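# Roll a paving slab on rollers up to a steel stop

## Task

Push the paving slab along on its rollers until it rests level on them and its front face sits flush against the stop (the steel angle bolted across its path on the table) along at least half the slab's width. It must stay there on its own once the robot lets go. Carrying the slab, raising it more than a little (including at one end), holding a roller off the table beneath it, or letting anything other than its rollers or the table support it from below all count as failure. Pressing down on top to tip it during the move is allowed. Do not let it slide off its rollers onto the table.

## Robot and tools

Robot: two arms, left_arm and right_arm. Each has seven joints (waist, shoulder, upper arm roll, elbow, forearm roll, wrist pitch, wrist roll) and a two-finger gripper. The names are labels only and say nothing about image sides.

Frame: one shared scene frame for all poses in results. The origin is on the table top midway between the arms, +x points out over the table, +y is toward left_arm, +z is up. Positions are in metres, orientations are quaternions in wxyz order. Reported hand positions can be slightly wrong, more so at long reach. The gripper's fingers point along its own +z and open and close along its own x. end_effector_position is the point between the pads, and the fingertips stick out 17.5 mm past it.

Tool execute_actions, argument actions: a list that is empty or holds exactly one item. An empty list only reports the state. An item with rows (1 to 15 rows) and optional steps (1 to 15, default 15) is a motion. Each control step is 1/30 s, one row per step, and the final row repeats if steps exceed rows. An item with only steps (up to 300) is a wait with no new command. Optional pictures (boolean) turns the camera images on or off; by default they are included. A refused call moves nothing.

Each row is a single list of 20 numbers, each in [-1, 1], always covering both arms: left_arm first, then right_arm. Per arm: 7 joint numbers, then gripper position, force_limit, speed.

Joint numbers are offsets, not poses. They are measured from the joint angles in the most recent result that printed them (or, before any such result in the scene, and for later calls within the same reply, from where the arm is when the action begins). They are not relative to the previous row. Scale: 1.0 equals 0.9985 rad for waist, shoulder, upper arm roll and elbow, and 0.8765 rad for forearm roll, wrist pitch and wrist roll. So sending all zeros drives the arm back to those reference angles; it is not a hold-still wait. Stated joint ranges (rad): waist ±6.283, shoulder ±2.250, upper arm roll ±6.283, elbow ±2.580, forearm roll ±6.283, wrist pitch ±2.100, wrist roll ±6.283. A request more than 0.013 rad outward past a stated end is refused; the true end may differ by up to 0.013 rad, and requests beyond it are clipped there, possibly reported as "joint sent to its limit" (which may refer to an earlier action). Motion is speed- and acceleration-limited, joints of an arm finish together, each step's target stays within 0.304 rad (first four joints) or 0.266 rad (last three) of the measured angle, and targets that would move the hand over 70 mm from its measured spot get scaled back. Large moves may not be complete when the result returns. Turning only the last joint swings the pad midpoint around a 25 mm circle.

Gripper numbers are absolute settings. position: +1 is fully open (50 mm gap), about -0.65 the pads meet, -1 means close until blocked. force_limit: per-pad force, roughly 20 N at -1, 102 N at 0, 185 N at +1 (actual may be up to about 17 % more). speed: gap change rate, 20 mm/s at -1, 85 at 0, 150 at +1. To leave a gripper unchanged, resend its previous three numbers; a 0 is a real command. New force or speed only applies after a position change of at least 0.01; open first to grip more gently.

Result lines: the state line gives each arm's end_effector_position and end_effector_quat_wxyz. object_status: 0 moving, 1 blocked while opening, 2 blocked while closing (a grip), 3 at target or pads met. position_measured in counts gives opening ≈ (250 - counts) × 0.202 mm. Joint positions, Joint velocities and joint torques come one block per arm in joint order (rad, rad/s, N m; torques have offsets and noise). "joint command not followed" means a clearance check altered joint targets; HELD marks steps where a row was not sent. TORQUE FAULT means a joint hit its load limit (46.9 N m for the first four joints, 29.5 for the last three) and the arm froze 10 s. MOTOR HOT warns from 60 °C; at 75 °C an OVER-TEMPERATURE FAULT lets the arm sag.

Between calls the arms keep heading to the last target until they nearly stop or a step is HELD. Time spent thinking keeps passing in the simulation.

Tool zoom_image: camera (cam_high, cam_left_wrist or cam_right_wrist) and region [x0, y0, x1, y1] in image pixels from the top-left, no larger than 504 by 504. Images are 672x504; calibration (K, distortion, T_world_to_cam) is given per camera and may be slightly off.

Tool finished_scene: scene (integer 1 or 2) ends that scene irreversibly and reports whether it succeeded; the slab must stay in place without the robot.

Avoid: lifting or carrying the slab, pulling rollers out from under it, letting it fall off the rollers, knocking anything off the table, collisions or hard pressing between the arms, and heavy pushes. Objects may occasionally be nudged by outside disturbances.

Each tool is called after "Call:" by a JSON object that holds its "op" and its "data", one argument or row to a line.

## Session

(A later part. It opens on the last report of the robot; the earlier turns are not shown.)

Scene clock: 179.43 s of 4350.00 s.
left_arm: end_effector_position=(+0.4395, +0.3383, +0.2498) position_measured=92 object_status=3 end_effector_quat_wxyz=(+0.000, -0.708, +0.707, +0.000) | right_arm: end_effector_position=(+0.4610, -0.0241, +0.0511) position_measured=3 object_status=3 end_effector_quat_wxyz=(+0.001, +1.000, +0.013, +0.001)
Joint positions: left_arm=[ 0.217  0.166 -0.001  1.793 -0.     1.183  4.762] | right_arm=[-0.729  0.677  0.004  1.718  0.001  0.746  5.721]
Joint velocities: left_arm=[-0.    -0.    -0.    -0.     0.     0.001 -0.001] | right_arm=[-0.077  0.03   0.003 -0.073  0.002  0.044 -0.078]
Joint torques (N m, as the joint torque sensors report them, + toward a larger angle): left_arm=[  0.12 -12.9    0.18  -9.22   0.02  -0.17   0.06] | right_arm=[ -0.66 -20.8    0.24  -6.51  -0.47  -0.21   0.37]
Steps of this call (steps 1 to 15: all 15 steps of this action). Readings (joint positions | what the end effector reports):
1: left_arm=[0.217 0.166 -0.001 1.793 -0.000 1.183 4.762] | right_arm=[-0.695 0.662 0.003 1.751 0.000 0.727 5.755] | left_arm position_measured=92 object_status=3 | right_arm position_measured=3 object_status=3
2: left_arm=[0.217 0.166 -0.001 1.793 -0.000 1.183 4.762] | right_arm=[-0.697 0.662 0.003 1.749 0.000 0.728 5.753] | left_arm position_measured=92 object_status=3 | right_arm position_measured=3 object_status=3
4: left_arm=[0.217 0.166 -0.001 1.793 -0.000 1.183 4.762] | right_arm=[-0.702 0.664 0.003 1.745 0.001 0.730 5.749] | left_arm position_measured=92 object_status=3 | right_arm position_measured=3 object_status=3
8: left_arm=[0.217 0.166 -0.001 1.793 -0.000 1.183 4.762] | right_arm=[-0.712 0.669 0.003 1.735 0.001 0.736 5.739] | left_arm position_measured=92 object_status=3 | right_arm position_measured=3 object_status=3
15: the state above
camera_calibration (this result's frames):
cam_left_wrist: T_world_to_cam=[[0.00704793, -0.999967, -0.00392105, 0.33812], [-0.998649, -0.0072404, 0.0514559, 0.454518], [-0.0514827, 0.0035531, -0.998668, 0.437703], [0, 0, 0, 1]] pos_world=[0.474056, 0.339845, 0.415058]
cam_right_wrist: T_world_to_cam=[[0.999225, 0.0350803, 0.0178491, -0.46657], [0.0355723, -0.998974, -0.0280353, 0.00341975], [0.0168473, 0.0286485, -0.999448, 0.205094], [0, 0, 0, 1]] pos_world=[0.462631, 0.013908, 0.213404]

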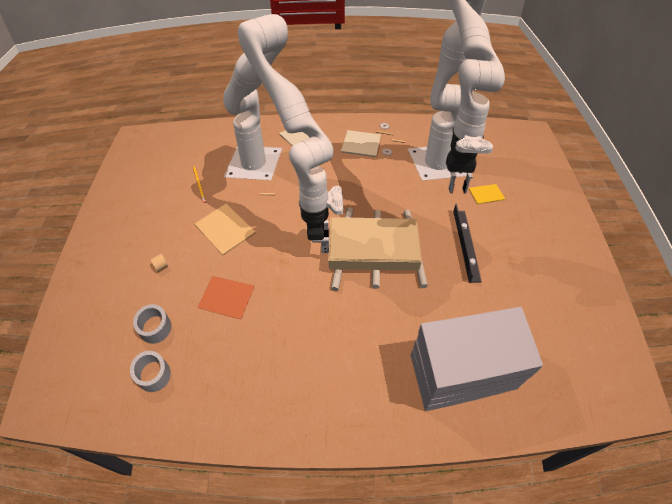

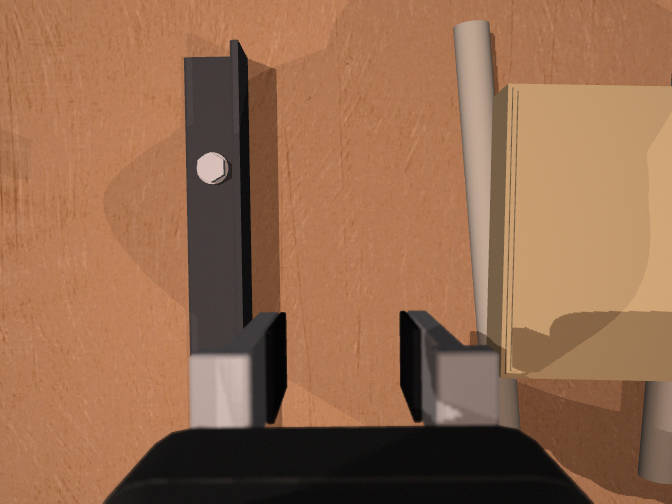

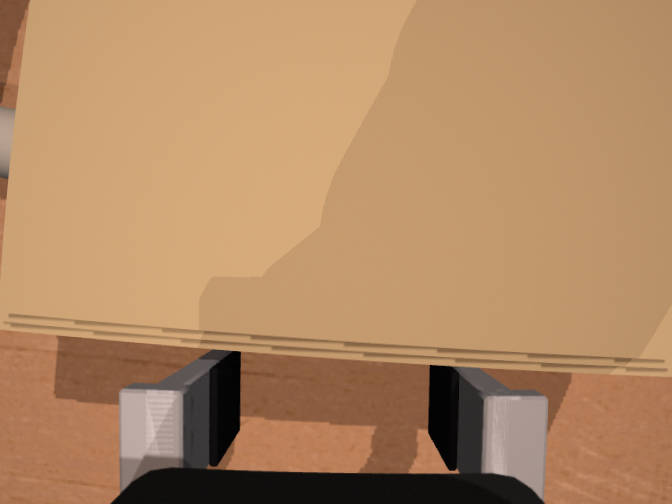

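Call:
{"op": "execute_actions", "data": {
  "actions": [
    {"rows":[[0,0,0,0,0,0,0,0.4,-0.3,0,-0.008,0.004,0,-0.009,0,0.006,-0.009,1,0,0],[0,0,0,0,0,0,0,0.4,-0.3,0,-0.011,0.006,0,-0.014,0,0.009,-0.013,1,0,0],[0,0,0,0,0,0,0,0.4,-0.3,0,-0.015,0.008,0,-0.018,0,0.012,-0.017,1,0,0],[0,0,0,0,0,0,0,0.4,-0.3,0,-0.019,0.010,0,-0.023,0,0.015,-0.021,1,0,0],[0,0,0,0,0,0,0,0.4,-0.3,0,-0.022,0.012,0,-0.028,0,0.018,-0.025,1,0,0],[0,0,0,0,0,0,0,0.4,-0.3,0,-0.026,0.014,0,-0.033,0,0.021,-0.030,1,0,0],[0,0,0,0,0,0,0,0.4,-0.3,0,-0.030,0.016,0,-0.037,0,0.024,-0.034,1,0,0],[0,0,0,0,0,0,0,0.4,-0.3,0,-0.033,0.018,0,-0.042,0,0.026,-0.038,1,0,0],[0,0,0,0,0,0,0,0.4,-0.3,0,-0.037,0.020,0,-0.047,0,0.029,-0.042,1,0,0],[0,0,0,0,0,0,0,0.4,-0.3,0,-0.041,0.022,0,-0.051,0,0.032,-0.046,1,0,0],[0,0,0,0,0,0,0,0.4,-0.3,0,-0.044,0.024,0,-0.056,0,0.035,-0.050,1,0,0],[0,0,0,0,0,0,0,0.4,-0.3,0,-0.048,0.027,0,-0.061,0,0.038,-0.055,1,0,0],[0,0,0,0,0,0,0,0.4,-0.3,0,-0.052,0.029,0,-0.065,0,0.041,-0.059,1,0,0],[0,0,0,0,0,0,0,0.4,-0.3,0,-0.055,0.031,0,-0.070,0,0.044,-0.063,1,0,0],[0,0,0,0,0,0,0,0.4,-0.3,0,-0.059,0.033,0,-0.0745,0,0.047,-0.067,1,0,0]],"steps":15}
  ],
  "pictures": false
}}

Call:
{"op": "execute_actions", "data": {
  "actions": [
    {"rows":[[0,0,0,0,0,0,0,0.4,-0.3,0,-0.008,0.005,0,-0.011,0,0.007,-0.009,1,0,0],[0,0,0,0,0,0,0,0.4,-0.3,0,-0.011,0.007,0,-0.016,0,0.010,-0.013,1,0,0],[0,0,0,0,0,0,0,0.4,-0.3,0,-0.015,0.010,0,-0.021,0,0.013,-0.017,1,0,0],[0,0,0,0,0,0,0,0.4,-0.3,0,-0.018,0.012,0,-0.027,0,0.017,-0.021,1,0,0],[0,0,0,0,0,0,0,0.4,-0.3,0,-0.022,0.014,0,-0.032,0,0.020,-0.025,1,0,0],[0,0,0,0,0,0,0,0.4,-0.3,0,-0.025,0.016,0,-0.037,0,0.023,-0.029,1,0,0],[0,0,0,0,0,0,0,0.4,-0.3,0,-0.029,0.019,0,-0.042,0,0.027,-0.033,1,0,0],[0,0,0,0,0,0,0,0.4,-0.3,0,-0.032,0.021,0,-0.048,0,0.030,-0.037,1,0,0],[0,0,0,0,0,0,0,0.4,-0.3,0,-0.036,0.023,0,-0.053,0,0.033,-0.041,1,0,0],[0,0,0,0,0,0,0,0.4,-0.3,0,-0.039,0.026,0,-0.058,0,0.037,-0.045,1,0,0],[0,0,0,0,0,0,0,0.4,-0.3,0,-0.043,0.028,0,-0.063,0,0.040,-0.049,1,0,0],[0,0,0,0,0,0,0,0.4,-0.3,0,-0.046,0.030,0,-0.068,0,0.043,-0.053,1,0,0],[0,0,0,0,0,0,0,0.4,-0.3,0,-0.050,0.032,0,-0.074,0,0.046,-0.057,1,0,0],[0,0,0,0,0,0,0,0.4,-0.3,0,-0.053,0.035,0,-0.079,0,0.050,-0.061,1,0,0],[0,0,0,0,0,0,0,0.4,-0.3,0,-0.057,0.037,0,-0.084,0,0.053,-0.065,1,0,0]],"steps":15}
  ]
}}

Scene clock: 190.40 s of 4350.00 s.
left_arm: end_effector_position=(+0.4395, +0.3383, +0.2498) position_measured=92 object_status=3 end_effector_quat_wxyz=(+0.000, -0.708, +0.707, +0.000) | right_arm: end_effector_position=(+0.4625, +0.0067, +0.0511) position_measured=3 object_status=3 end_effector_quat_wxyz=(+0.001, +1.000, +0.013, +0.001)
Joint positions: left_arm=[ 0.217  0.166 -0.001  1.793 -0.     1.183  4.762] | right_arm=[-0.78   0.706  0.004  1.653  0.001  0.782  5.669]
Joint velocities: left_arm=[-0.     0.     0.    -0.     0.    -0.    -0.001] | right_arm=[-0.109  0.06   0.002 -0.138  0.002  0.079 -0.108]
Joint torques (N m, as the joint torque sensors report them, + toward a larger angle): left_arm=[  0.11 -12.72   0.1   -9.16  -0.23  -0.24   0.1 ] | right_arm=[ -0.44 -21.9   -0.4   -6.97  -0.47  -0.44   0.36]
Steps of this call (steps 1 to 15: the robot went on to your last target; steps 16 to 90: nothing new was sent; then 7.47 s passed at rest; steps 91 to 105: all 15 steps of this action). Readings (joint positions | what the end effector reports):
91: left_arm=[0.217 0.166 -0.001 1.793 -0.000 1.183 4.762] | right_arm=[-0.735 0.679 0.003 1.713 0.001 0.749 5.716] | left_arm position_measured=92 object_status=3 | right_arm position_measured=3 object_status=3
92: left_arm=[0.217 0.166 -0.001 1.793 -0.000 1.183 4.762] | right_arm=[-0.736 0.681 0.004 1.711 0.001 0.750 5.714] | left_arm position_measured=92 object_status=3 | right_arm position_measured=3 object_status=3
94: left_arm=[0.217 0.166 -0.001 1.793 -0.000 1.183 4.762] | right_arm=[-0.741 0.684 0.005 1.704 0.002 0.755 5.709] | left_arm position_measured=92 object_status=3 | right_arm position_measured=3 object_status=3
98: left_arm=[0.217 0.166 -0.001 1.793 -0.000 1.183 4.762] | right_arm=[-0.754 0.692 0.005 1.686 0.002 0.765 5.695] | left_arm position_measured=92 object_status=3 | right_arm position_measured=3 object_status=3
105: the state above

Scene clock: 190.90 s of 4350.00 s.
left_arm: end_effector_position=(+0.4395, +0.3383, +0.2498) position_measured=92 object_status=3 end_effector_quat_wxyz=(+0.000, -0.708, +0.707, +0.000) | right_arm: end_effector_position=(+0.4638, +0.0381, +0.0513) position_measured=3 object_status=3 end_effector_quat_wxyz=(+0.002, +1.000, +0.012, +0.002)
Joint positions: left_arm=[ 0.217  0.166 -0.001  1.793 -0.     1.183  4.762] | right_arm=[-0.828  0.739  0.005  1.579  0.002  0.823  5.619]
Joint velocities: left_arm=[-0.    -0.     0.    -0.     0.     0.002  0.   ] | right_arm=[-0.109  0.071  0.001 -0.158  0.     0.086 -0.105]
Joint torques (N m, as the joint torque sensors report them, + toward a larger angle): left_arm=[  0.47 -12.79   0.06  -9.18  -0.12  -0.15   0.08] | right_arm=[ -0.36 -21.92  -0.52  -7.13  -0.33  -0.33  -0.02]
Steps of this call (steps 1 to 15: all 15 steps of this action). Readings (joint positions | what the end effector reports):
1: left_arm=[0.217 0.166 -0.001 1.793 -0.000 1.183 4.762] | right_arm=[-0.783 0.708 0.004 1.648 0.001 0.784 5.666] | left_arm position_measured=92 object_status=3 | right_arm position_measured=3 object_status=3
2: left_arm=[0.217 0.166 -0.001 1.793 -0.000 1.183 4.762] | right_arm=[-0.785 0.710 0.004 1.644 0.001 0.786 5.663] | left_arm position_measured=92 object_status=3 | right_arm position_measured=3 object_status=3
4: left_arm=[0.217 0.166 -0.001 1.793 -0.000 1.183 4.762] | right_arm=[-0.791 0.714 0.005 1.636 0.001 0.791 5.657] | left_arm position_measured=92 object_status=3 | right_arm position_measured=3 object_status=3
8: left_arm=[0.217 0.166 -0.001 1.793 -0.000 1.183 4.762] | right_arm=[-0.804 0.723 0.006 1.616 0.002 0.803 5.643] | left_arm position_measured=92 object_status=3 | right_arm position_measured=3 object_status=3
15: the state above
camera_calibration (this result's frames):
cam_left_wrist: T_world_to_cam=[[0.00704751, -0.999967, -0.0039207, 0.33812], [-0.998649, -0.00723995, 0.0514527, 0.454522], [-0.0514794, 0.00355279, -0.998668, 0.437702], [0, 0, 0, 1]] pos_world=[0.474057, 0.339844, 0.415058]
cam_right_wrist: T_world_to_cam=[[0.999302, 0.03226, 0.0188326, -0.471513], [0.032755, -0.999109, -0.026596, 0.0667327], [0.0179579, 0.0271943, -0.999469, 0.202961], [0, 0, 0, 1]] pos_world=[0.465353, 0.0763648, 0.213508]

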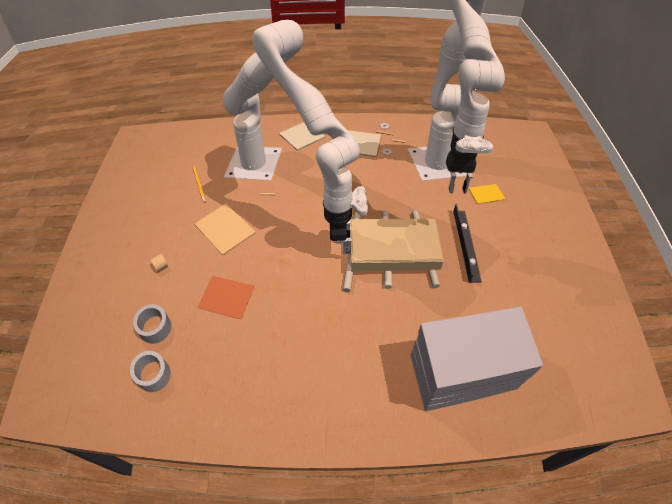

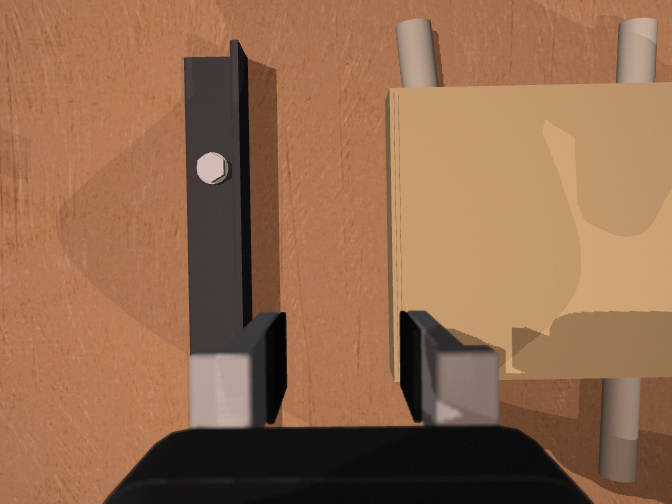

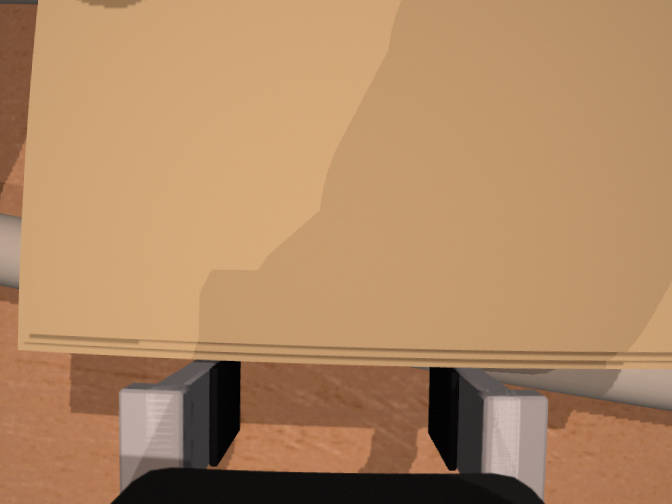

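Call:
{"op": "execute_actions", "data": {
  "actions": [
    {"rows":[[0,0,0,0,0,0,0,0.4,-0.3,0,-0.012,0.010,0,-0.021,0,0.014,-0.014,1,0,0],[0,0,0,0,0,0,0,0.4,-0.3,0,-0.015,0.012,0,-0.027,0,0.017,-0.017,1,0,0],[0,0,0,0,0,0,0,0.4,-0.3,0,-0.018,0.014,0,-0.032,0,0.020,-0.021,1,0,0],[0,0,0,0,0,0,0,0.4,-0.3,0,-0.021,0.017,0,-0.037,0,0.024,-0.024,1,0,0],[0,0,0,0,0,0,0,0.4,-0.3,0,-0.024,0.019,0,-0.042,0,0.027,-0.028,1,0,0],[0,0,0,0,0,0,0,0.4,-0.3,0,-0.027,0.022,0,-0.048,0,0.030,-0.031,1,0,0],[0,0,0,0,0,0,0,0.4,-0.3,0,-0.030,0.024,0,-0.053,0,0.033,-0.034,1,0,0],[0,0,0,0,0,0,0,0.4,-0.3,0,-0.033,0.026,0,-0.058,0,0.037,-0.038,1,0,0],[0,0,0,0,0,0,0,0.4,-0.3,0,-0.036,0.029,0,-0.063,0,0.040,-0.041,1,0,0],[0,0,0,0,0,0,0,0.4,-0.3,0,-0.039,0.031,0,-0.069,0,0.043,-0.045,1,0,0],[0,0,0,0,0,0,0,0.4,-0.3,0,-0.042,0.033,0,-0.074,0,0.047,-0.048,1,0,0],[0,0,0,0,0,0,0,0.4,-0.3,0,-0.045,0.036,0,-0.079,0,0.050,-0.052,1,0,0],[0,0,0,0,0,0,0,0.4,-0.3,0,-0.048,0.038,0,-0.084,0,0.053,-0.055,1,0,0],[0,0,0,0,0,0,0,0.4,-0.3,0,-0.051,0.041,0,-0.090,0,0.057,-0.059,1,0,0],[0,0,0,0,0,0,0,0.4,-0.3,0,-0.054,0.043,0,-0.095,0,0.060,-0.062,1,0,0]],"steps":15}
  ],
  "pictures": false
}}

Call:
{"op": "execute_actions", "data": {
  "actions": [
    {"rows":[[0,0,0,0,0,0,0,0.4,-0.3,0,-0.005,0.005,0,-0.010,0,0.006,-0.006,1,0,0],[0,0,0,0,0,0,0,0.4,-0.3,0,-0.007,0.007,0,-0.015,0,0.009,-0.008,1,0,0],[0,0,0,0,0,0,0,0.4,-0.3,0,-0.010,0.009,0,-0.020,0,0.012,-0.011,1,0,0],[0,0,0,0,0,0,0,0.4,-0.3,0,-0.012,0.011,0,-0.024,0,0.015,-0.014,1,0,0],[0,0,0,0,0,0,0,0.4,-0.3,0,-0.014,0.013,0,-0.029,0,0.018,-0.016,1,0,0],[0,0,0,0,0,0,0,0.4,-0.3,0,-0.016,0.015,0,-0.034,0,0.021,-0.019,1,0,0],[0,0,0,0,0,0,0,0.4,-0.3,0,-0.019,0.017,0,-0.038,0,0.024,-0.022,1,0,0],[0,0,0,0,0,0,0,0.4,-0.3,0,-0.021,0.019,0,-0.043,0,0.027,-0.024,1,0,0],[0,0,0,0,0,0,0,0.4,-0.3,0,-0.023,0.021,0,-0.048,0,0.030,-0.027,1,0,0],[0,0,0,0,0,0,0,0.4,-0.3,0,-0.026,0.023,0,-0.053,0,0.033,-0.030,1,0,0],[0,0,0,0,0,0,0,0.4,-0.3,0,-0.028,0.026,0,-0.057,0,0.036,-0.032,1,0,0],[0,0,0,0,0,0,0,0.4,-0.3,0,-0.030,0.028,0,-0.062,0,0.039,-0.035,1,0,0],[0,0,0,0,0,0,0,0.4,-0.3,0,-0.033,0.030,0,-0.067,0,0.042,-0.038,1,0,0],[0,0,0,0,0,0,0,0.4,-0.3,0,-0.035,0.032,0,-0.071,0,0.045,-0.040,1,0,0],[0,0,0,0,0,0,0,0.4,-0.3,0,-0.037,0.034,0,-0.076,0,0.048,-0.043,1,0,0]],"steps":15}
  ]
}}

Scene clock: 200.03 s of 4350.00 s.
left_arm: end_effector_position=(+0.4395, +0.3383, +0.2498) position_measured=92 object_status=3 end_effector_quat_wxyz=(+0.000, -0.708, +0.707, +0.000) | right_arm: end_effector_position=(+0.4648, +0.0708, +0.0508) position_measured=3 object_status=3 end_effector_quat_wxyz=(+0.002, +1.000, +0.011, +0.002)
Joint positions: left_arm=[ 0.217  0.166 -0.001  1.793 -0.     1.183  4.762] | right_arm=[-0.875  0.777  0.006  1.495  0.002  0.87   5.571]
Joint velocities: left_arm=[-0.  0.  0. -0.  0.  0.  0.] | right_arm=[-0.091  0.072  0.    -0.16   0.     0.089 -0.091]
Joint torques (N m, as the joint torque sensors report them, + toward a larger angle): left_arm=[  0.43 -12.6    0.46  -9.41  -0.06  -0.24   0.18] | right_arm=[ -0.25 -23.33   0.    -7.67  -0.34  -0.3    0.03]
Steps of this call (steps 1 to 30: the robot went on to your last target; steps 31 to 90: nothing new was sent; then 5.63 s passed at rest; steps 91 to 105: all 15 steps of this action). Readings (joint positions | what the end effector reports):
91: left_arm=[0.217 0.166 -0.001 1.793 -0.000 1.183 4.762] | right_arm=[-0.837 0.744 0.004 1.568 0.001 0.829 5.612] | left_arm position_measured=92 object_status=3 | right_arm position_measured=3 object_status=3
92: left_arm=[0.217 0.166 -0.001 1.793 -0.000 1.183 4.762] | right_arm=[-0.839 0.747 0.005 1.564 0.002 0.832 5.610] | left_arm position_measured=92 object_status=3 | right_arm position_measured=3 object_status=3
94: left_arm=[0.217 0.166 -0.001 1.793 -0.000 1.183 4.762] | right_arm=[-0.844 0.751 0.006 1.553 0.002 0.838 5.604] | left_arm position_measured=92 object_status=3 | right_arm position_measured=3 object_status=3
98: left_arm=[0.217 0.166 -0.001 1.793 -0.000 1.183 4.762] | right_arm=[-0.854 0.761 0.007 1.533 0.003 0.850 5.592] | left_arm position_measured=92 object_status=3 | right_arm position_measured=3 object_status=3
105: the state above

Scene clock: 200.53 s of 4350.00 s.
left_arm: end_effector_position=(+0.4395, +0.3383, +0.2498) position_measured=92 object_status=3 end_effector_quat_wxyz=(+0.000, -0.708, +0.707, +0.000) | right_arm: end_effector_position=(+0.4654, +0.0945, +0.0506) position_measured=3 object_status=3 end_effector_quat_wxyz=(+0.003, +1.000, +0.010, +0.002)
Joint positions: left_arm=[ 0.217  0.166 -0.001  1.793 -0.     1.183  4.762] | right_arm=[-0.907  0.807  0.007  1.429  0.003  0.907  5.538]
Joint velocities: left_arm=[ 0. -0.  0. -0.  0.  0.  0.] | right_arm=[-0.064  0.061 -0.003 -0.14  -0.002  0.076 -0.068]
Joint torques (N m, as the joint torque sensors report them, + toward a larger angle): left_arm=[  0.05 -12.83   0.31  -9.25  -0.04  -0.14   0.03] | right_arm=[ -0.46 -24.21  -0.3   -8.04  -0.37  -0.14  -0.05]
Steps of this call (steps 1 to 15: all 15 steps of this action). Readings (joint positions | what the end effector reports):
1: left_arm=[0.217 0.166 -0.001 1.793 -0.000 1.183 4.762] | right_arm=[-0.878 0.779 0.006 1.490 0.002 0.872 5.568] | left_arm position_measured=92 object_status=3 | right_arm position_measured=3 object_status=3
2: left_arm=[0.217 0.166 -0.001 1.793 -0.000 1.183 4.762] | right_arm=[-0.879 0.781 0.005 1.487 0.002 0.874 5.566] | left_arm position_measured=92 object_status=3 | right_arm position_measured=3 object_status=3
4: left_arm=[0.217 0.166 -0.001 1.793 -0.000 1.183 4.762] | right_arm=[-0.883 0.784 0.006 1.479 0.002 0.878 5.563] | left_arm position_measured=92 object_status=3 | right_arm position_measured=3 object_status=3
8: left_arm=[0.217 0.166 -0.001 1.793 -0.000 1.183 4.762] | right_arm=[-0.891 0.792 0.007 1.462 0.003 0.889 5.554] | left_arm position_measured=92 object_status=3 | right_arm position_measured=3 object_status=3
15: the state above
camera_calibration (this result's frames):
cam_left_wrist: T_world_to_cam=[[0.00704719, -0.999967, -0.00392017, 0.338119], [-0.998649, -0.0072396, 0.0514499, 0.454524], [-0.0514766, 0.0035523, -0.998668, 0.437701], [0, 0, 0, 1]] pos_world=[0.474059, 0.339844, 0.415058]
cam_right_wrist: T_world_to_cam=[[0.999382, 0.0297372, 0.0187243, -0.474739], [0.0301763, -0.999265, -0.0236225, 0.124056], [0.0180081, 0.0241729, -0.999546, 0.201009], [0, 0, 0, 1]] pos_world=[0.467083, 0.133223, 0.212737]

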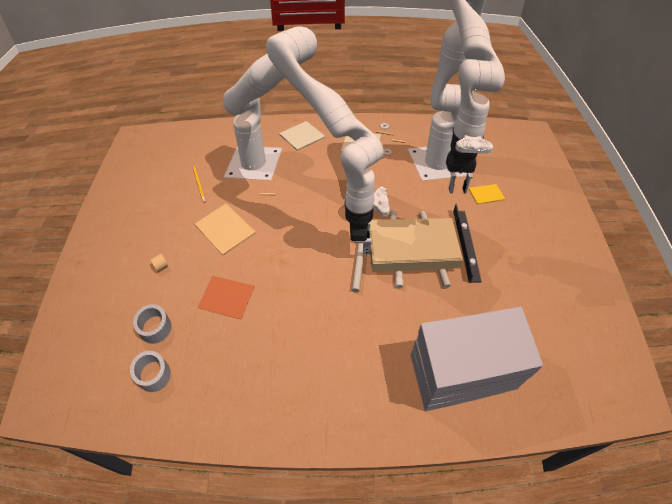

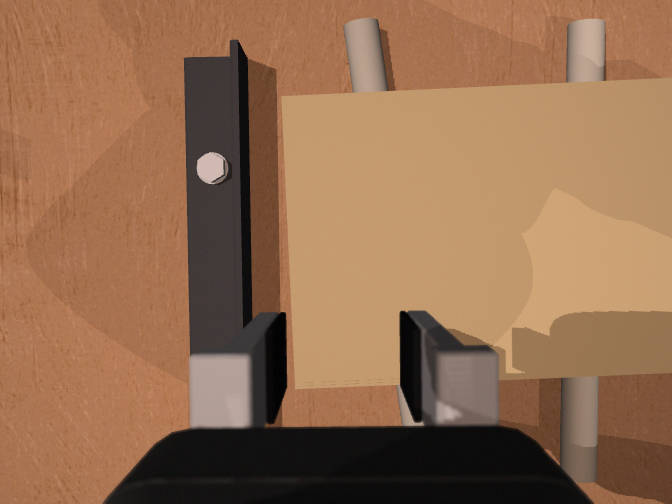

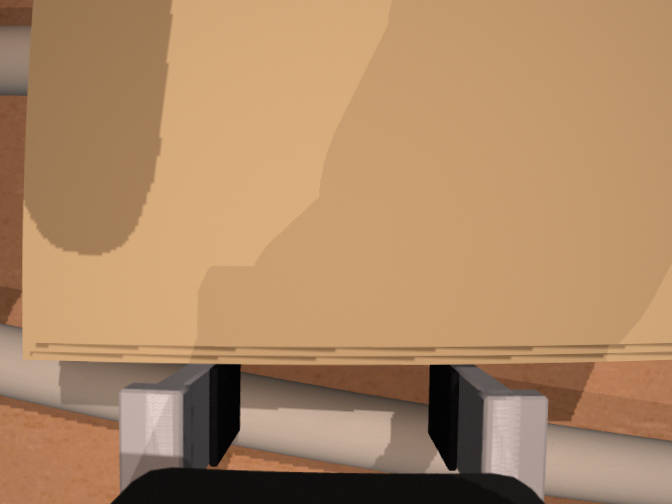

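Call:
{"op": "execute_actions", "data": {
  "actions": [
    {"rows":[[0,0,0,0,0,0,0,0.4,-0.3,0,-0.007,0.007,0,-0.015,0,0.009,-0.008,1,0,0],[0,0,0,0,0,0,0,0.4,-0.3,0,-0.009,0.009,0,-0.019,0,0.012,-0.010,1,0,0],[0,0,0,0,0,0,0,0.4,-0.3,0,-0.011,0.010,0,-0.023,0,0.014,-0.012,1,0,0],[0,0,0,0,0,0,0,0.4,-0.3,0,-0.012,0.012,0,-0.026,0,0.016,-0.014,1,0,0],[0,0,0,0,0,0,0,0.4,-0.3,0,-0.014,0.014,0,-0.030,0,0.019,-0.016,1,0,0],[0,0,0,0,0,0,0,0.4,-0.3,0,-0.016,0.015,0,-0.034,0,0.021,-0.018,1,0,0],[0,0,0,0,0,0,0,0.4,-0.3,0,-0.018,0.017,0,-0.038,0,0.024,-0.020,1,0,0],[0,0,0,0,0,0,0,0.4,-0.3,0,-0.019,0.019,0,-0.041,0,0.026,-0.022,1,0,0],[0,0,0,0,0,0,0,0.4,-0.3,0,-0.021,0.020,0,-0.045,0,0.028,-0.024,1,0,0],[0,0,0,0,0,0,0,0.4,-0.3,0,-0.023,0.022,0,-0.049,0,0.031,-0.026,1,0,0],[0,0,0,0,0,0,0,0.4,-0.3,0,-0.025,0.024,0,-0.052,0,0.033,-0.028,1,0,0],[0,0,0,0,0,0,0,0.4,-0.3,0,-0.026,0.025,0,-0.056,0,0.035,-0.030,1,0,0],[0,0,0,0,0,0,0,0.4,-0.3,0,-0.028,0.027,0,-0.060,0,0.038,-0.032,1,0,0],[0,0,0,0,0,0,0,0.4,-0.3,0,-0.030,0.029,0,-0.064,0,0.040,-0.034,1,0,0],[0,0,0,0,0,0,0,0.4,-0.3,0,-0.031,0.030,0,-0.067,0,0.042,-0.036,1,0,0]],"steps":15}
  ],
  "pictures": false
}}

Call:
{"op": "execute_actions", "data": {
  "actions": [
    {"steps":8}
  ]
}}

Scene clock: 205.50 s of 4350.00 s.
left_arm: end_effector_position=(+0.4395, +0.3383, +0.2498) position_measured=92 object_status=3 end_effector_quat_wxyz=(+0.000, -0.708, +0.707, +0.000) | right_arm: end_effector_position=(+0.4653, +0.1152, +0.0503) position_measured=3 object_status=3 end_effector_quat_wxyz=(+0.004, +1.000, +0.010, +0.002)
Joint positions: left_arm=[ 0.217  0.166 -0.001  1.793 -0.     1.183  4.762] | right_arm=[-0.935  0.835  0.007  1.369  0.003  0.941  5.509]
Joint velocities: left_arm=[ 0.    -0.     0.     0.    -0.001 -0.    -0.   ] | right_arm=[-0.047  0.045 -0.001 -0.11  -0.001  0.058 -0.053]
Joint torques (N m, as the joint torque sensors report them, + toward a larger angle): left_arm=[ -0.02 -13.09   0.2   -9.35  -0.23  -0.24   0.08] | right_arm=[ -0.18 -24.45  -0.58  -8.23  -0.55  -0.33  -0.3 ]
Steps of this call (steps 1 to 15: the robot went on to your last target; steps 16 to 90: nothing new was sent; then 1.47 s passed at rest; steps 91 to 105: all 15 steps of this action). Readings (joint positions | what the end effector reports):
91: left_arm=[0.217 0.166 -0.001 1.793 -0.000 1.183 4.762] | right_arm=[-0.913 0.812 0.006 1.419 0.002 0.912 5.533] | left_arm position_measured=92 object_status=3 | right_arm position_measured=3 object_status=3
92: left_arm=[0.217 0.166 -0.001 1.793 -0.000 1.183 4.762] | right_arm=[-0.914 0.814 0.007 1.416 0.003 0.914 5.532] | left_arm position_measured=92 object_status=3 | right_arm position_measured=3 object_status=3
94: left_arm=[0.217 0.166 -0.001 1.793 -0.000 1.183 4.762] | right_arm=[-0.917 0.817 0.007 1.410 0.003 0.918 5.529] | left_arm position_measured=92 object_status=3 | right_arm position_measured=3 object_status=3
98: left_arm=[0.217 0.166 -0.001 1.793 -0.000 1.183 4.762] | right_arm=[-0.923 0.823 0.008 1.396 0.004 0.927 5.522] | left_arm position_measured=92 object_status=3 | right_arm position_measured=3 object_status=3
105: the state above

Scene clock: 205.77 s of 4350.00 s.
left_arm: end_effector_position=(+0.4395, +0.3383, +0.2498) position_measured=92 object_status=3 end_effector_quat_wxyz=(+0.000, -0.708, +0.707, +0.000) | right_arm: end_effector_position=(+0.4650, +0.1183, +0.0508) position_measured=3 object_status=3 end_effector_quat_wxyz=(+0.003, +1.000, +0.010, +0.002)
Joint positions: left_arm=[ 0.217  0.166 -0.001  1.793 -0.     1.183  4.762] | right_arm=[-0.938  0.837  0.007  1.362  0.003  0.944  5.506]
Joint velocities: left_arm=[-0.    -0.    -0.     0.     0.001 -0.001 -0.001] | right_arm=[-0.001  0.002  0.002 -0.     0.    -0.    -0.   ]
Joint torques (N m, as the joint torque sensors report them, + toward a larger angle): left_arm=[  0.1  -12.65   0.33  -8.92  -0.09  -0.37   0.18] | right_arm=[ -0.45 -25.21   0.57  -7.72  -0.16  -0.3    0.16]
Steps of this call (steps 1 to 8: the robot went on to your last target). Readings (joint positions | what the end effector reports):
1: left_arm=[0.217 0.166 -0.001 1.793 -0.000 1.183 4.762] | right_arm=[-0.936 0.836 0.007 1.366 0.003 0.942 5.508] | left_arm position_measured=92 object_status=3 | right_arm position_measured=3 object_status=3
2: left_arm=[0.217 0.166 -0.001 1.793 -0.000 1.183 4.762] | right_arm=[-0.937 0.836 0.007 1.364 0.003 0.943 5.507] | left_arm position_measured=92 object_status=3 | right_arm position_measured=3 object_status=3
4: left_arm=[0.217 0.166 -0.001 1.793 -0.000 1.183 4.762] | right_arm=[-0.938 0.837 0.006 1.363 0.003 0.944 5.506] | left_arm position_measured=92 object_status=3 | right_arm position_measured=3 object_status=3
8: the state above
camera_calibration (this result's frames):
cam_left_wrist: T_world_to_cam=[[0.00704733, -0.999967, -0.0039201, 0.338119], [-0.998649, -0.00723973, 0.0514482, 0.454526], [-0.0514749, 0.00355223, -0.998668, 0.4377], [0, 0, 0, 1]] pos_world=[0.47406, 0.339844, 0.415058]
cam_right_wrist: T_world_to_cam=[[0.999392, 0.0290436, 0.0192852, -0.475011], [0.0295005, -0.99928, -0.0238478, 0.148234], [0.0185787, 0.0244023, -0.99953, 0.200302], [0, 0, 0, 1]] pos_world=[0.466628, 0.157036, 0.212903]

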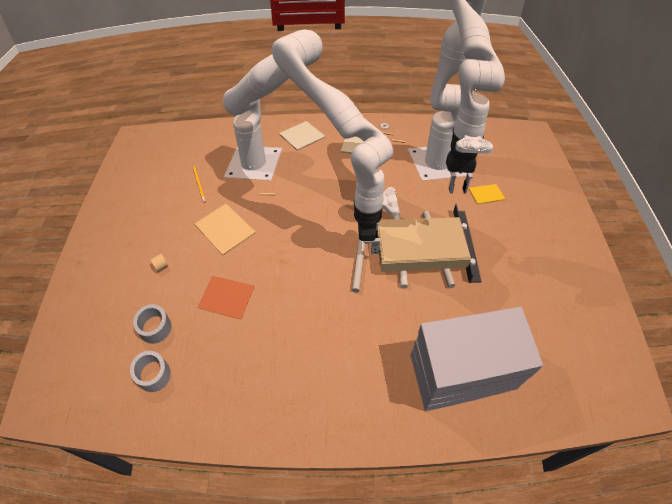

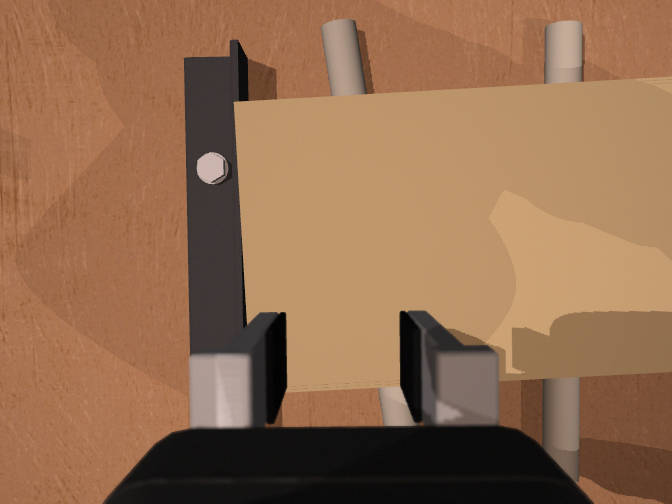

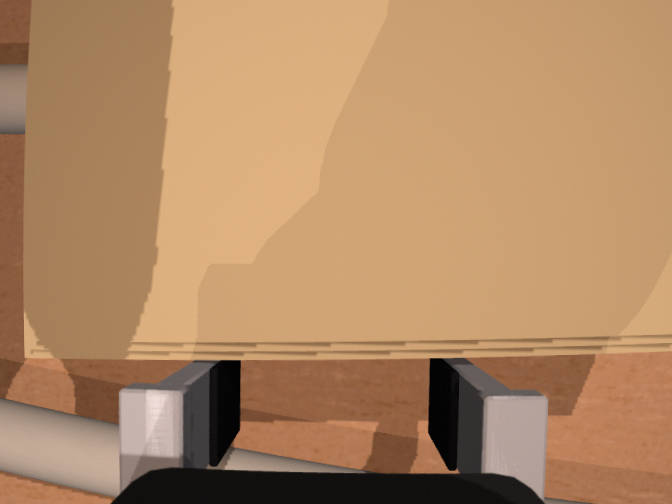

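Call:
{"op": "execute_actions", "data": {
  "actions": []
}}

Scene clock: 211.30 s of 4350.00 s.
left_arm: end_effector_position=(+0.4395, +0.3383, +0.2498) position_measured=92 object_status=3 end_effector_quat_wxyz=(+0.000, -0.708, +0.707, +0.000) | right_arm: end_effector_position=(+0.4650, +0.1184, +0.0506) position_measured=3 object_status=3 end_effector_quat_wxyz=(+0.003, +1.000, +0.010, +0.002)
Joint positions: left_arm=[ 0.217  0.166 -0.001  1.793 -0.     1.183  4.762] | right_arm=[-0.938  0.837  0.007  1.362  0.003  0.944  5.506]
Joint velocities: left_arm=[ 0.     0.    -0.     0.    -0.001 -0.     0.001] | right_arm=[-0.    -0.     0.001  0.    -0.     0.    -0.   ]
Joint torques (N m, as the joint torque sensors report them, + toward a larger angle): left_arm=[  0.23 -12.83   0.2   -9.26  -0.06  -0.26  -0.06] | right_arm=[ -0.19 -24.67   0.14  -7.59  -0.09  -0.08   0.07]
Steps of this call (steps 1 to 15: the robot went on to your last target; steps 16 to 90: nothing new was sent; then 2.53 s passed at rest). Readings (joint positions | what the end effector reports):
1: left_arm=[0.217 0.166 -0.001 1.793 -0.000 1.183 4.762] | right_arm=[-0.938 0.837 0.007 1.362 0.003 0.944 5.506] | left_arm position_measured=92 object_status=3 | right_arm position_measured=3 object_status=3
2: left_arm=[0.217 0.166 -0.001 1.793 -0.000 1.183 4.762] | right_arm=[-0.938 0.837 0.007 1.362 0.003 0.944 5.506] | left_arm position_measured=92 object_status=3 | right_arm position_measured=3 object_status=3
4: left_arm=[0.217 0.166 -0.001 1.793 -0.000 1.183 4.762] | right_arm=[-0.938 0.837 0.007 1.362 0.003 0.944 5.506] | left_arm position_measured=92 object_status=3 | right_arm position_measured=3 object_status=3
8: left_arm=[0.217 0.166 -0.001 1.793 -0.000 1.183 4.762] | right_arm=[-0.938 0.837 0.007 1.362 0.003 0.944 5.506] | left_arm position_measured=92 object_status=3 | right_arm position_measured=3 object_status=3
90: the state above
All arms were judged still, so your last target was given up. Only a new action makes them travel on or press farther. Fingers that are still opening or closing keep moving.
camera_calibration (this result's frames):
cam_left_wrist: T_world_to_cam=[[0.00704728, -0.999967, -0.00391975, 0.338119], [-0.998649, -0.00723966, 0.0514482, 0.454526], [-0.0514749, 0.00355188, -0.998668, 0.4377], [0, 0, 0, 1]] pos_world=[0.47406, 0.339844, 0.415058]
cam_right_wrist: T_world_to_cam=[[0.99939, 0.0292003, 0.0191564, -0.474934], [0.0296511, -0.99928, -0.0236851, 0.148184], [0.018451, 0.0242386, -0.999536, 0.200261], [0, 0, 0, 1]] pos_world=[0.466555, 0.157092, 0.212776]

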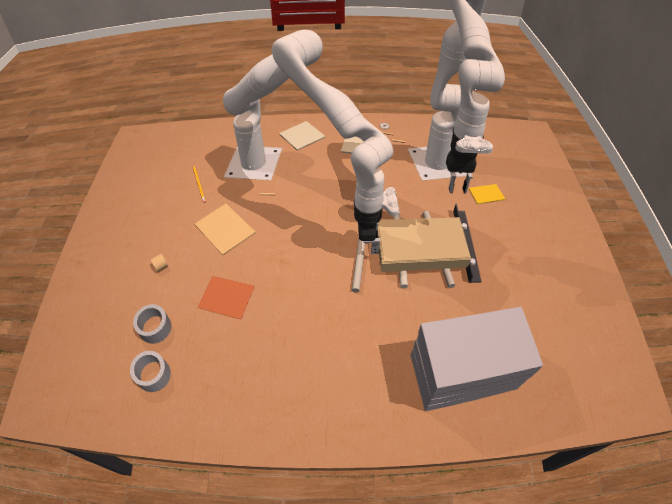

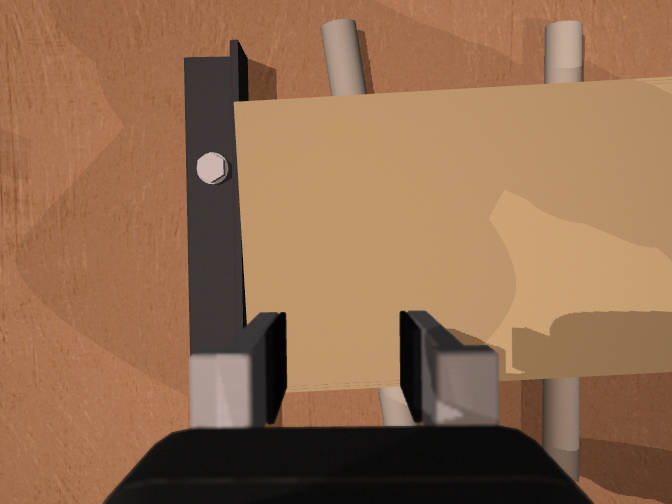

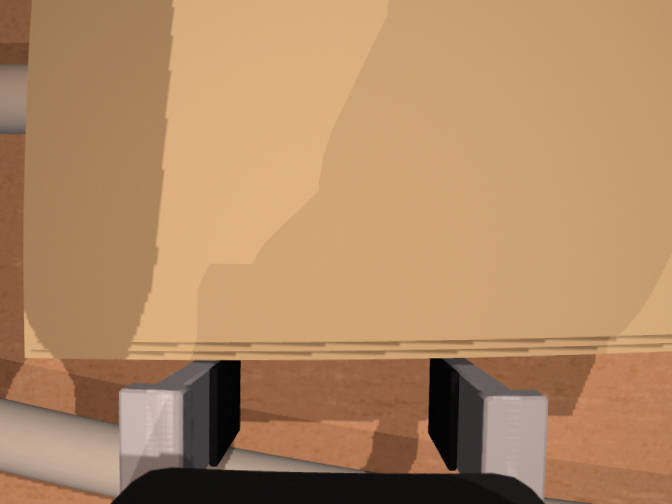

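Call:
{"op": "execute_actions", "data": {
  "actions": [
    {"rows":[[0,0,0,0,0,0,0,0.4,-0.3,0,-0.002,0.002,0,-0.0045,0,0.003,-0.0024,1,0,0],[0,0,0,0,0,0,0,0.4,-0.3,0,-0.004,0.004,0,-0.009,0,0.006,-0.0048,1,0,0],[0,0,0,0,0,0,0,0.4,-0.3,0,-0.006,0.006,0,-0.0135,0,0.009,-0.007,1,0,0],[0,0,0,0,0,0,0,0.4,-0.3,0,-0.008,0.008,0,-0.018,0,0.012,-0.0095,1,0,0],[0,0,0,0,0,0,0,0.4,-0.3,0,-0.0104,0.0101,0,-0.0224,0,0.0141,-0.012,1,0,0]],"steps":15}
  ]
}}

Scene clock: 214.17 s of 4350.00 s.
left_arm: end_effector_position=(+0.4395, +0.3383, +0.2498) position_measured=92 object_status=3 end_effector_quat_wxyz=(+0.000, -0.708, +0.707, +0.000) | right_arm: end_effector_position=(+0.4652, +0.1200, +0.0497) position_measured=3 object_status=3 end_effector_quat_wxyz=(+0.008, +1.000, +0.008, +0.000)
Joint positions: left_arm=[ 0.217  0.166 -0.001  1.793 -0.     1.183  4.762] | right_arm=[-0.945  0.847  0.01   1.344  0.006  0.962  5.496]
Joint velocities: left_arm=[-0.     0.     0.    -0.     0.001  0.001 -0.   ] | right_arm=[ 0.     0.    -0.    -0.001  0.     0.    -0.   ]
Joint torques (N m, as the joint torque sensors report them, + toward a larger angle): left_arm=[  0.35 -12.61   0.21  -9.08   0.03  -0.24   0.01] | right_arm=[ -2.79 -24.44  -2.33 -11.17  -1.5   -3.    -0.37]
Steps of this call (steps 1 to 71: nothing new was sent; steps 72 to 86: all 15 steps of this action). Readings (joint positions | what the end effector reports):
72: left_arm=[0.217 0.166 -0.001 1.793 -0.000 1.183 4.762] | right_arm=[-0.939 0.838 0.007 1.361 0.003 0.944 5.506] | left_arm position_measured=92 object_status=3 | right_arm position_measured=3 object_status=3
73: left_arm=[0.217 0.166 -0.001 1.793 -0.000 1.183 4.762] | right_arm=[-0.940 0.839 0.007 1.359 0.003 0.946 5.505] | left_arm position_measured=92 object_status=3 | right_arm position_measured=3 object_status=3
75: left_arm=[0.217 0.166 -0.001 1.793 -0.000 1.183 4.762] | right_arm=[-0.943 0.842 0.008 1.353 0.004 0.951 5.502] | left_arm position_measured=92 object_status=3 | right_arm position_measured=3 object_status=3
79: left_arm=[0.217 0.166 -0.001 1.793 -0.000 1.183 4.762] | right_arm=[-0.945 0.846 0.010 1.345 0.006 0.961 5.497] | left_arm position_measured=92 object_status=3 | right_arm position_measured=3 object_status=3
86: the state above
camera_calibration (this result's frames):
cam_left_wrist: T_world_to_cam=[[0.00704717, -0.999967, -0.0039196, 0.338119], [-0.998649, -0.00723954, 0.0514468, 0.454528], [-0.0514735, 0.00355175, -0.998668, 0.4377], [0, 0, 0, 1]] pos_world=[0.474061, 0.339844, 0.415058]
cam_right_wrist: T_world_to_cam=[[0.999543, 0.0256177, 0.0160239, -0.474643], [0.0258367, -0.999573, -0.0136125, 0.151089], [0.0156683, 0.0140203, -0.999779, 0.201772], [0, 0, 0, 1]] pos_world=[0.467362, 0.160355, 0.21139]

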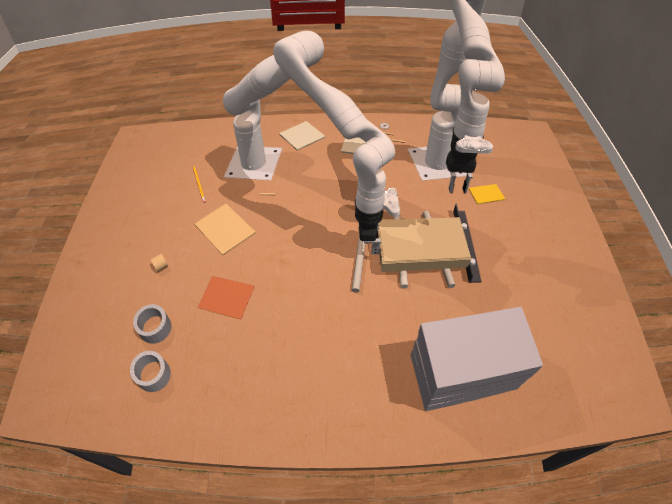

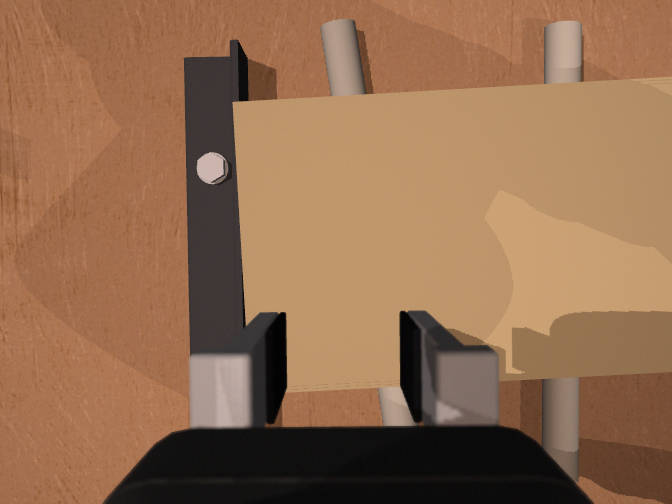

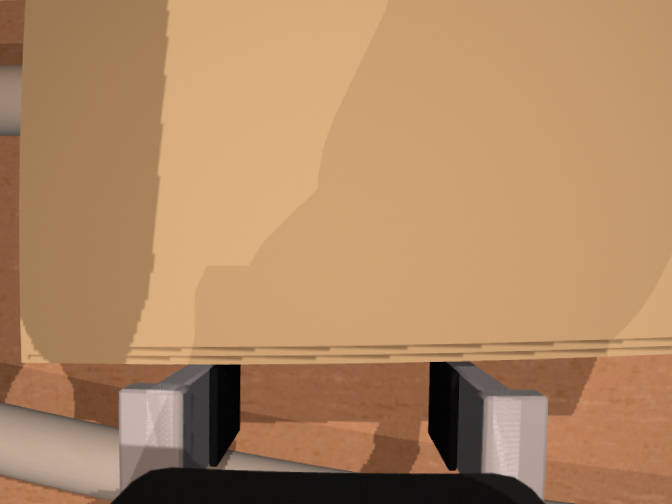

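Call:
{"op": "execute_actions", "data": {
  "actions": [
    {"rows":[[0,0,0,0,0,0,0,0.4,-0.3,0,0.01,-0.011,-0.003,0.023,-0.003,-0.019,0.013,1,0,0],[0,0,0,0,0,0,0,0.4,-0.3,0,0.02,-0.0226,-0.003,0.046,-0.003,-0.038,0.026,1,0,0],[0,0,0,0,0,0,0,0.4,-0.3,0,0.02,-0.0226,-0.003,0.046,-0.003,-0.038,0.026,1,0,0],[0,0,0,0,0,0,0,0.4,-0.3,0,0.02,-0.0226,-0.003,0.046,-0.003,-0.038,0.026,1,0,0],[0,0,0,0,0,0,0,0.4,-0.3,0,0.01,-0.032,-0.003,0.068,-0.003,-0.052,0.014,1,0,0],[0,0,0,0,0,0,0,0.4,-0.3,0,0,-0.042,-0.003,0.09,-0.003,-0.066,0.002,1,0,0],[0,0,0,0,0,0,0,0.4,-0.3,0,-0.01,-0.052,-0.003,0.112,-0.003,-0.08,-0.01,1,0,0],[0,0,0,0,0,0,0,0.4,-0.3,0,-0.0216,-0.062,-0.003,0.1343,-0.003,-0.094,-0.021,1,0,0]],"steps":15}
  ]
}}

Scene clock: 221.03 s of 4350.00 s.
left_arm: end_effector_position=(+0.4395, +0.3383, +0.2498) position_measured=92 object_status=3 end_effector_quat_wxyz=(+0.000, -0.708, +0.707, +0.000) | right_arm: end_effector_position=(+0.4355, +0.1093, +0.0497) position_measured=3 object_status=3 end_effector_quat_wxyz=(+0.003, +1.000, +0.010, +0.001)
Joint positions: left_arm=[ 0.217  0.166 -0.001  1.793 -0.     1.183  4.762] | right_arm=[-0.966  0.787  0.006  1.478  0.003  0.88   5.478]
Joint velocities: left_arm=[ 0.     0.     0.    -0.    -0.     0.001 -0.   ] | right_arm=[-0.006 -0.017  0.019  0.011  0.007 -0.008 -0.001]
Joint torques (N m, as the joint torque sensors report them, + toward a larger angle): left_arm=[  0.26 -12.69   0.2   -9.18   0.    -0.21   0.08] | right_arm=[  0.09 -23.98  -0.11  -8.11   0.06  -0.11   0.04]
Steps of this call (steps 1 to 15: the robot went on to your last target; steps 16 to 90: nothing new was sent; then 3.37 s passed at rest; steps 91 to 105: all 15 steps of this action). Readings (joint positions | what the end effector reports):
91: left_arm=[0.217 0.166 -0.001 1.793 -0.000 1.183 4.762] | right_arm=[-0.944 0.846 0.010 1.345 0.006 0.961 5.497] | left_arm position_measured=92 object_status=3 | right_arm position_measured=3 object_status=3
92: left_arm=[0.217 0.166 -0.001 1.793 -0.000 1.183 4.762] | right_arm=[-0.942 0.843 0.008 1.350 0.004 0.956 5.498] | left_arm position_measured=92 object_status=3 | right_arm position_measured=3 object_status=3
94: left_arm=[0.217 0.166 -0.001 1.793 -0.000 1.183 4.762] | right_arm=[-0.932 0.832 0.006 1.371 0.003 0.942 5.509] | left_arm position_measured=92 object_status=3 | right_arm position_measured=3 object_status=3
98: left_arm=[0.217 0.166 -0.001 1.793 -0.000 1.183 4.762] | right_arm=[-0.938 0.809 0.010 1.422 0.004 0.911 5.506] | left_arm position_measured=92 object_status=3 | right_arm position_measured=3 object_status=3
105: the state above
camera_calibration (this result's frames):
cam_left_wrist: T_world_to_cam=[[0.00704713, -0.999967, -0.00391946, 0.338119], [-0.99865, -0.00723949, 0.0514454, 0.454529], [-0.0514721, 0.00355162, -0.998668, 0.437699], [0, 0, 0, 1]] pos_world=[0.474062, 0.339844, 0.415058]
cam_right_wrist: T_world_to_cam=[[0.99943, 0.0284922, 0.0181259, -0.44509], [0.0289107, -0.999311, -0.023257, 0.140302], [0.0174507, 0.0237677, -0.999565, 0.200621], [0, 0, 0, 1]] pos_world=[0.437279, 0.148119, 0.211865]

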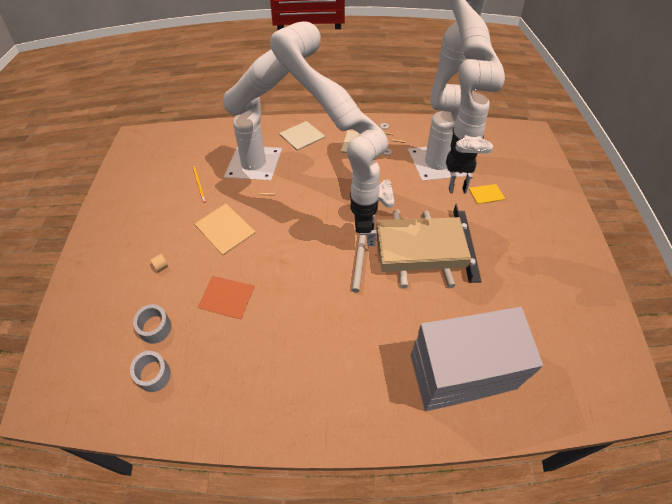

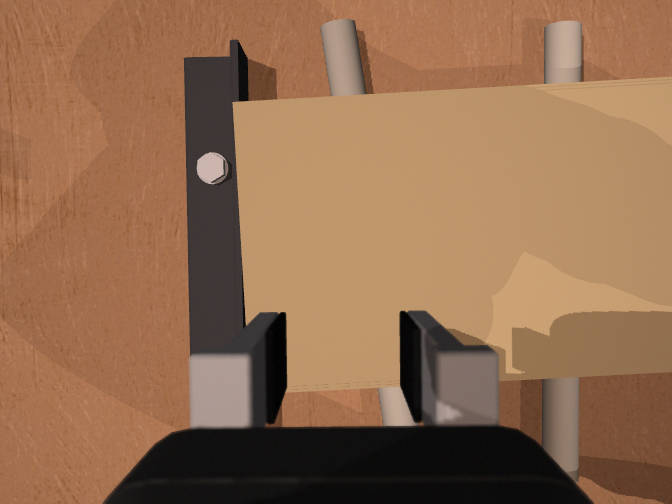

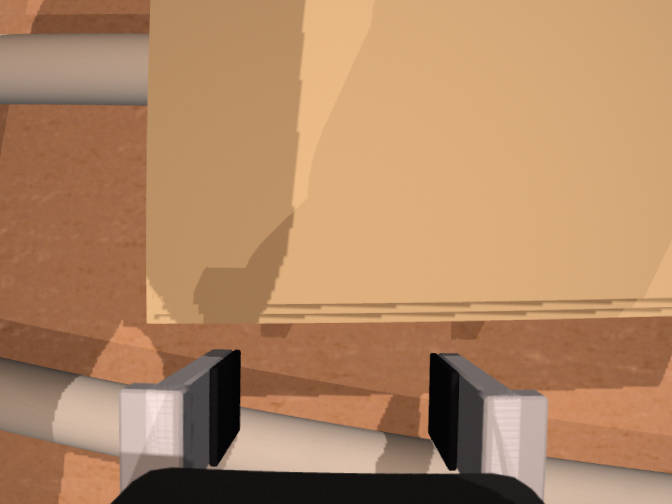

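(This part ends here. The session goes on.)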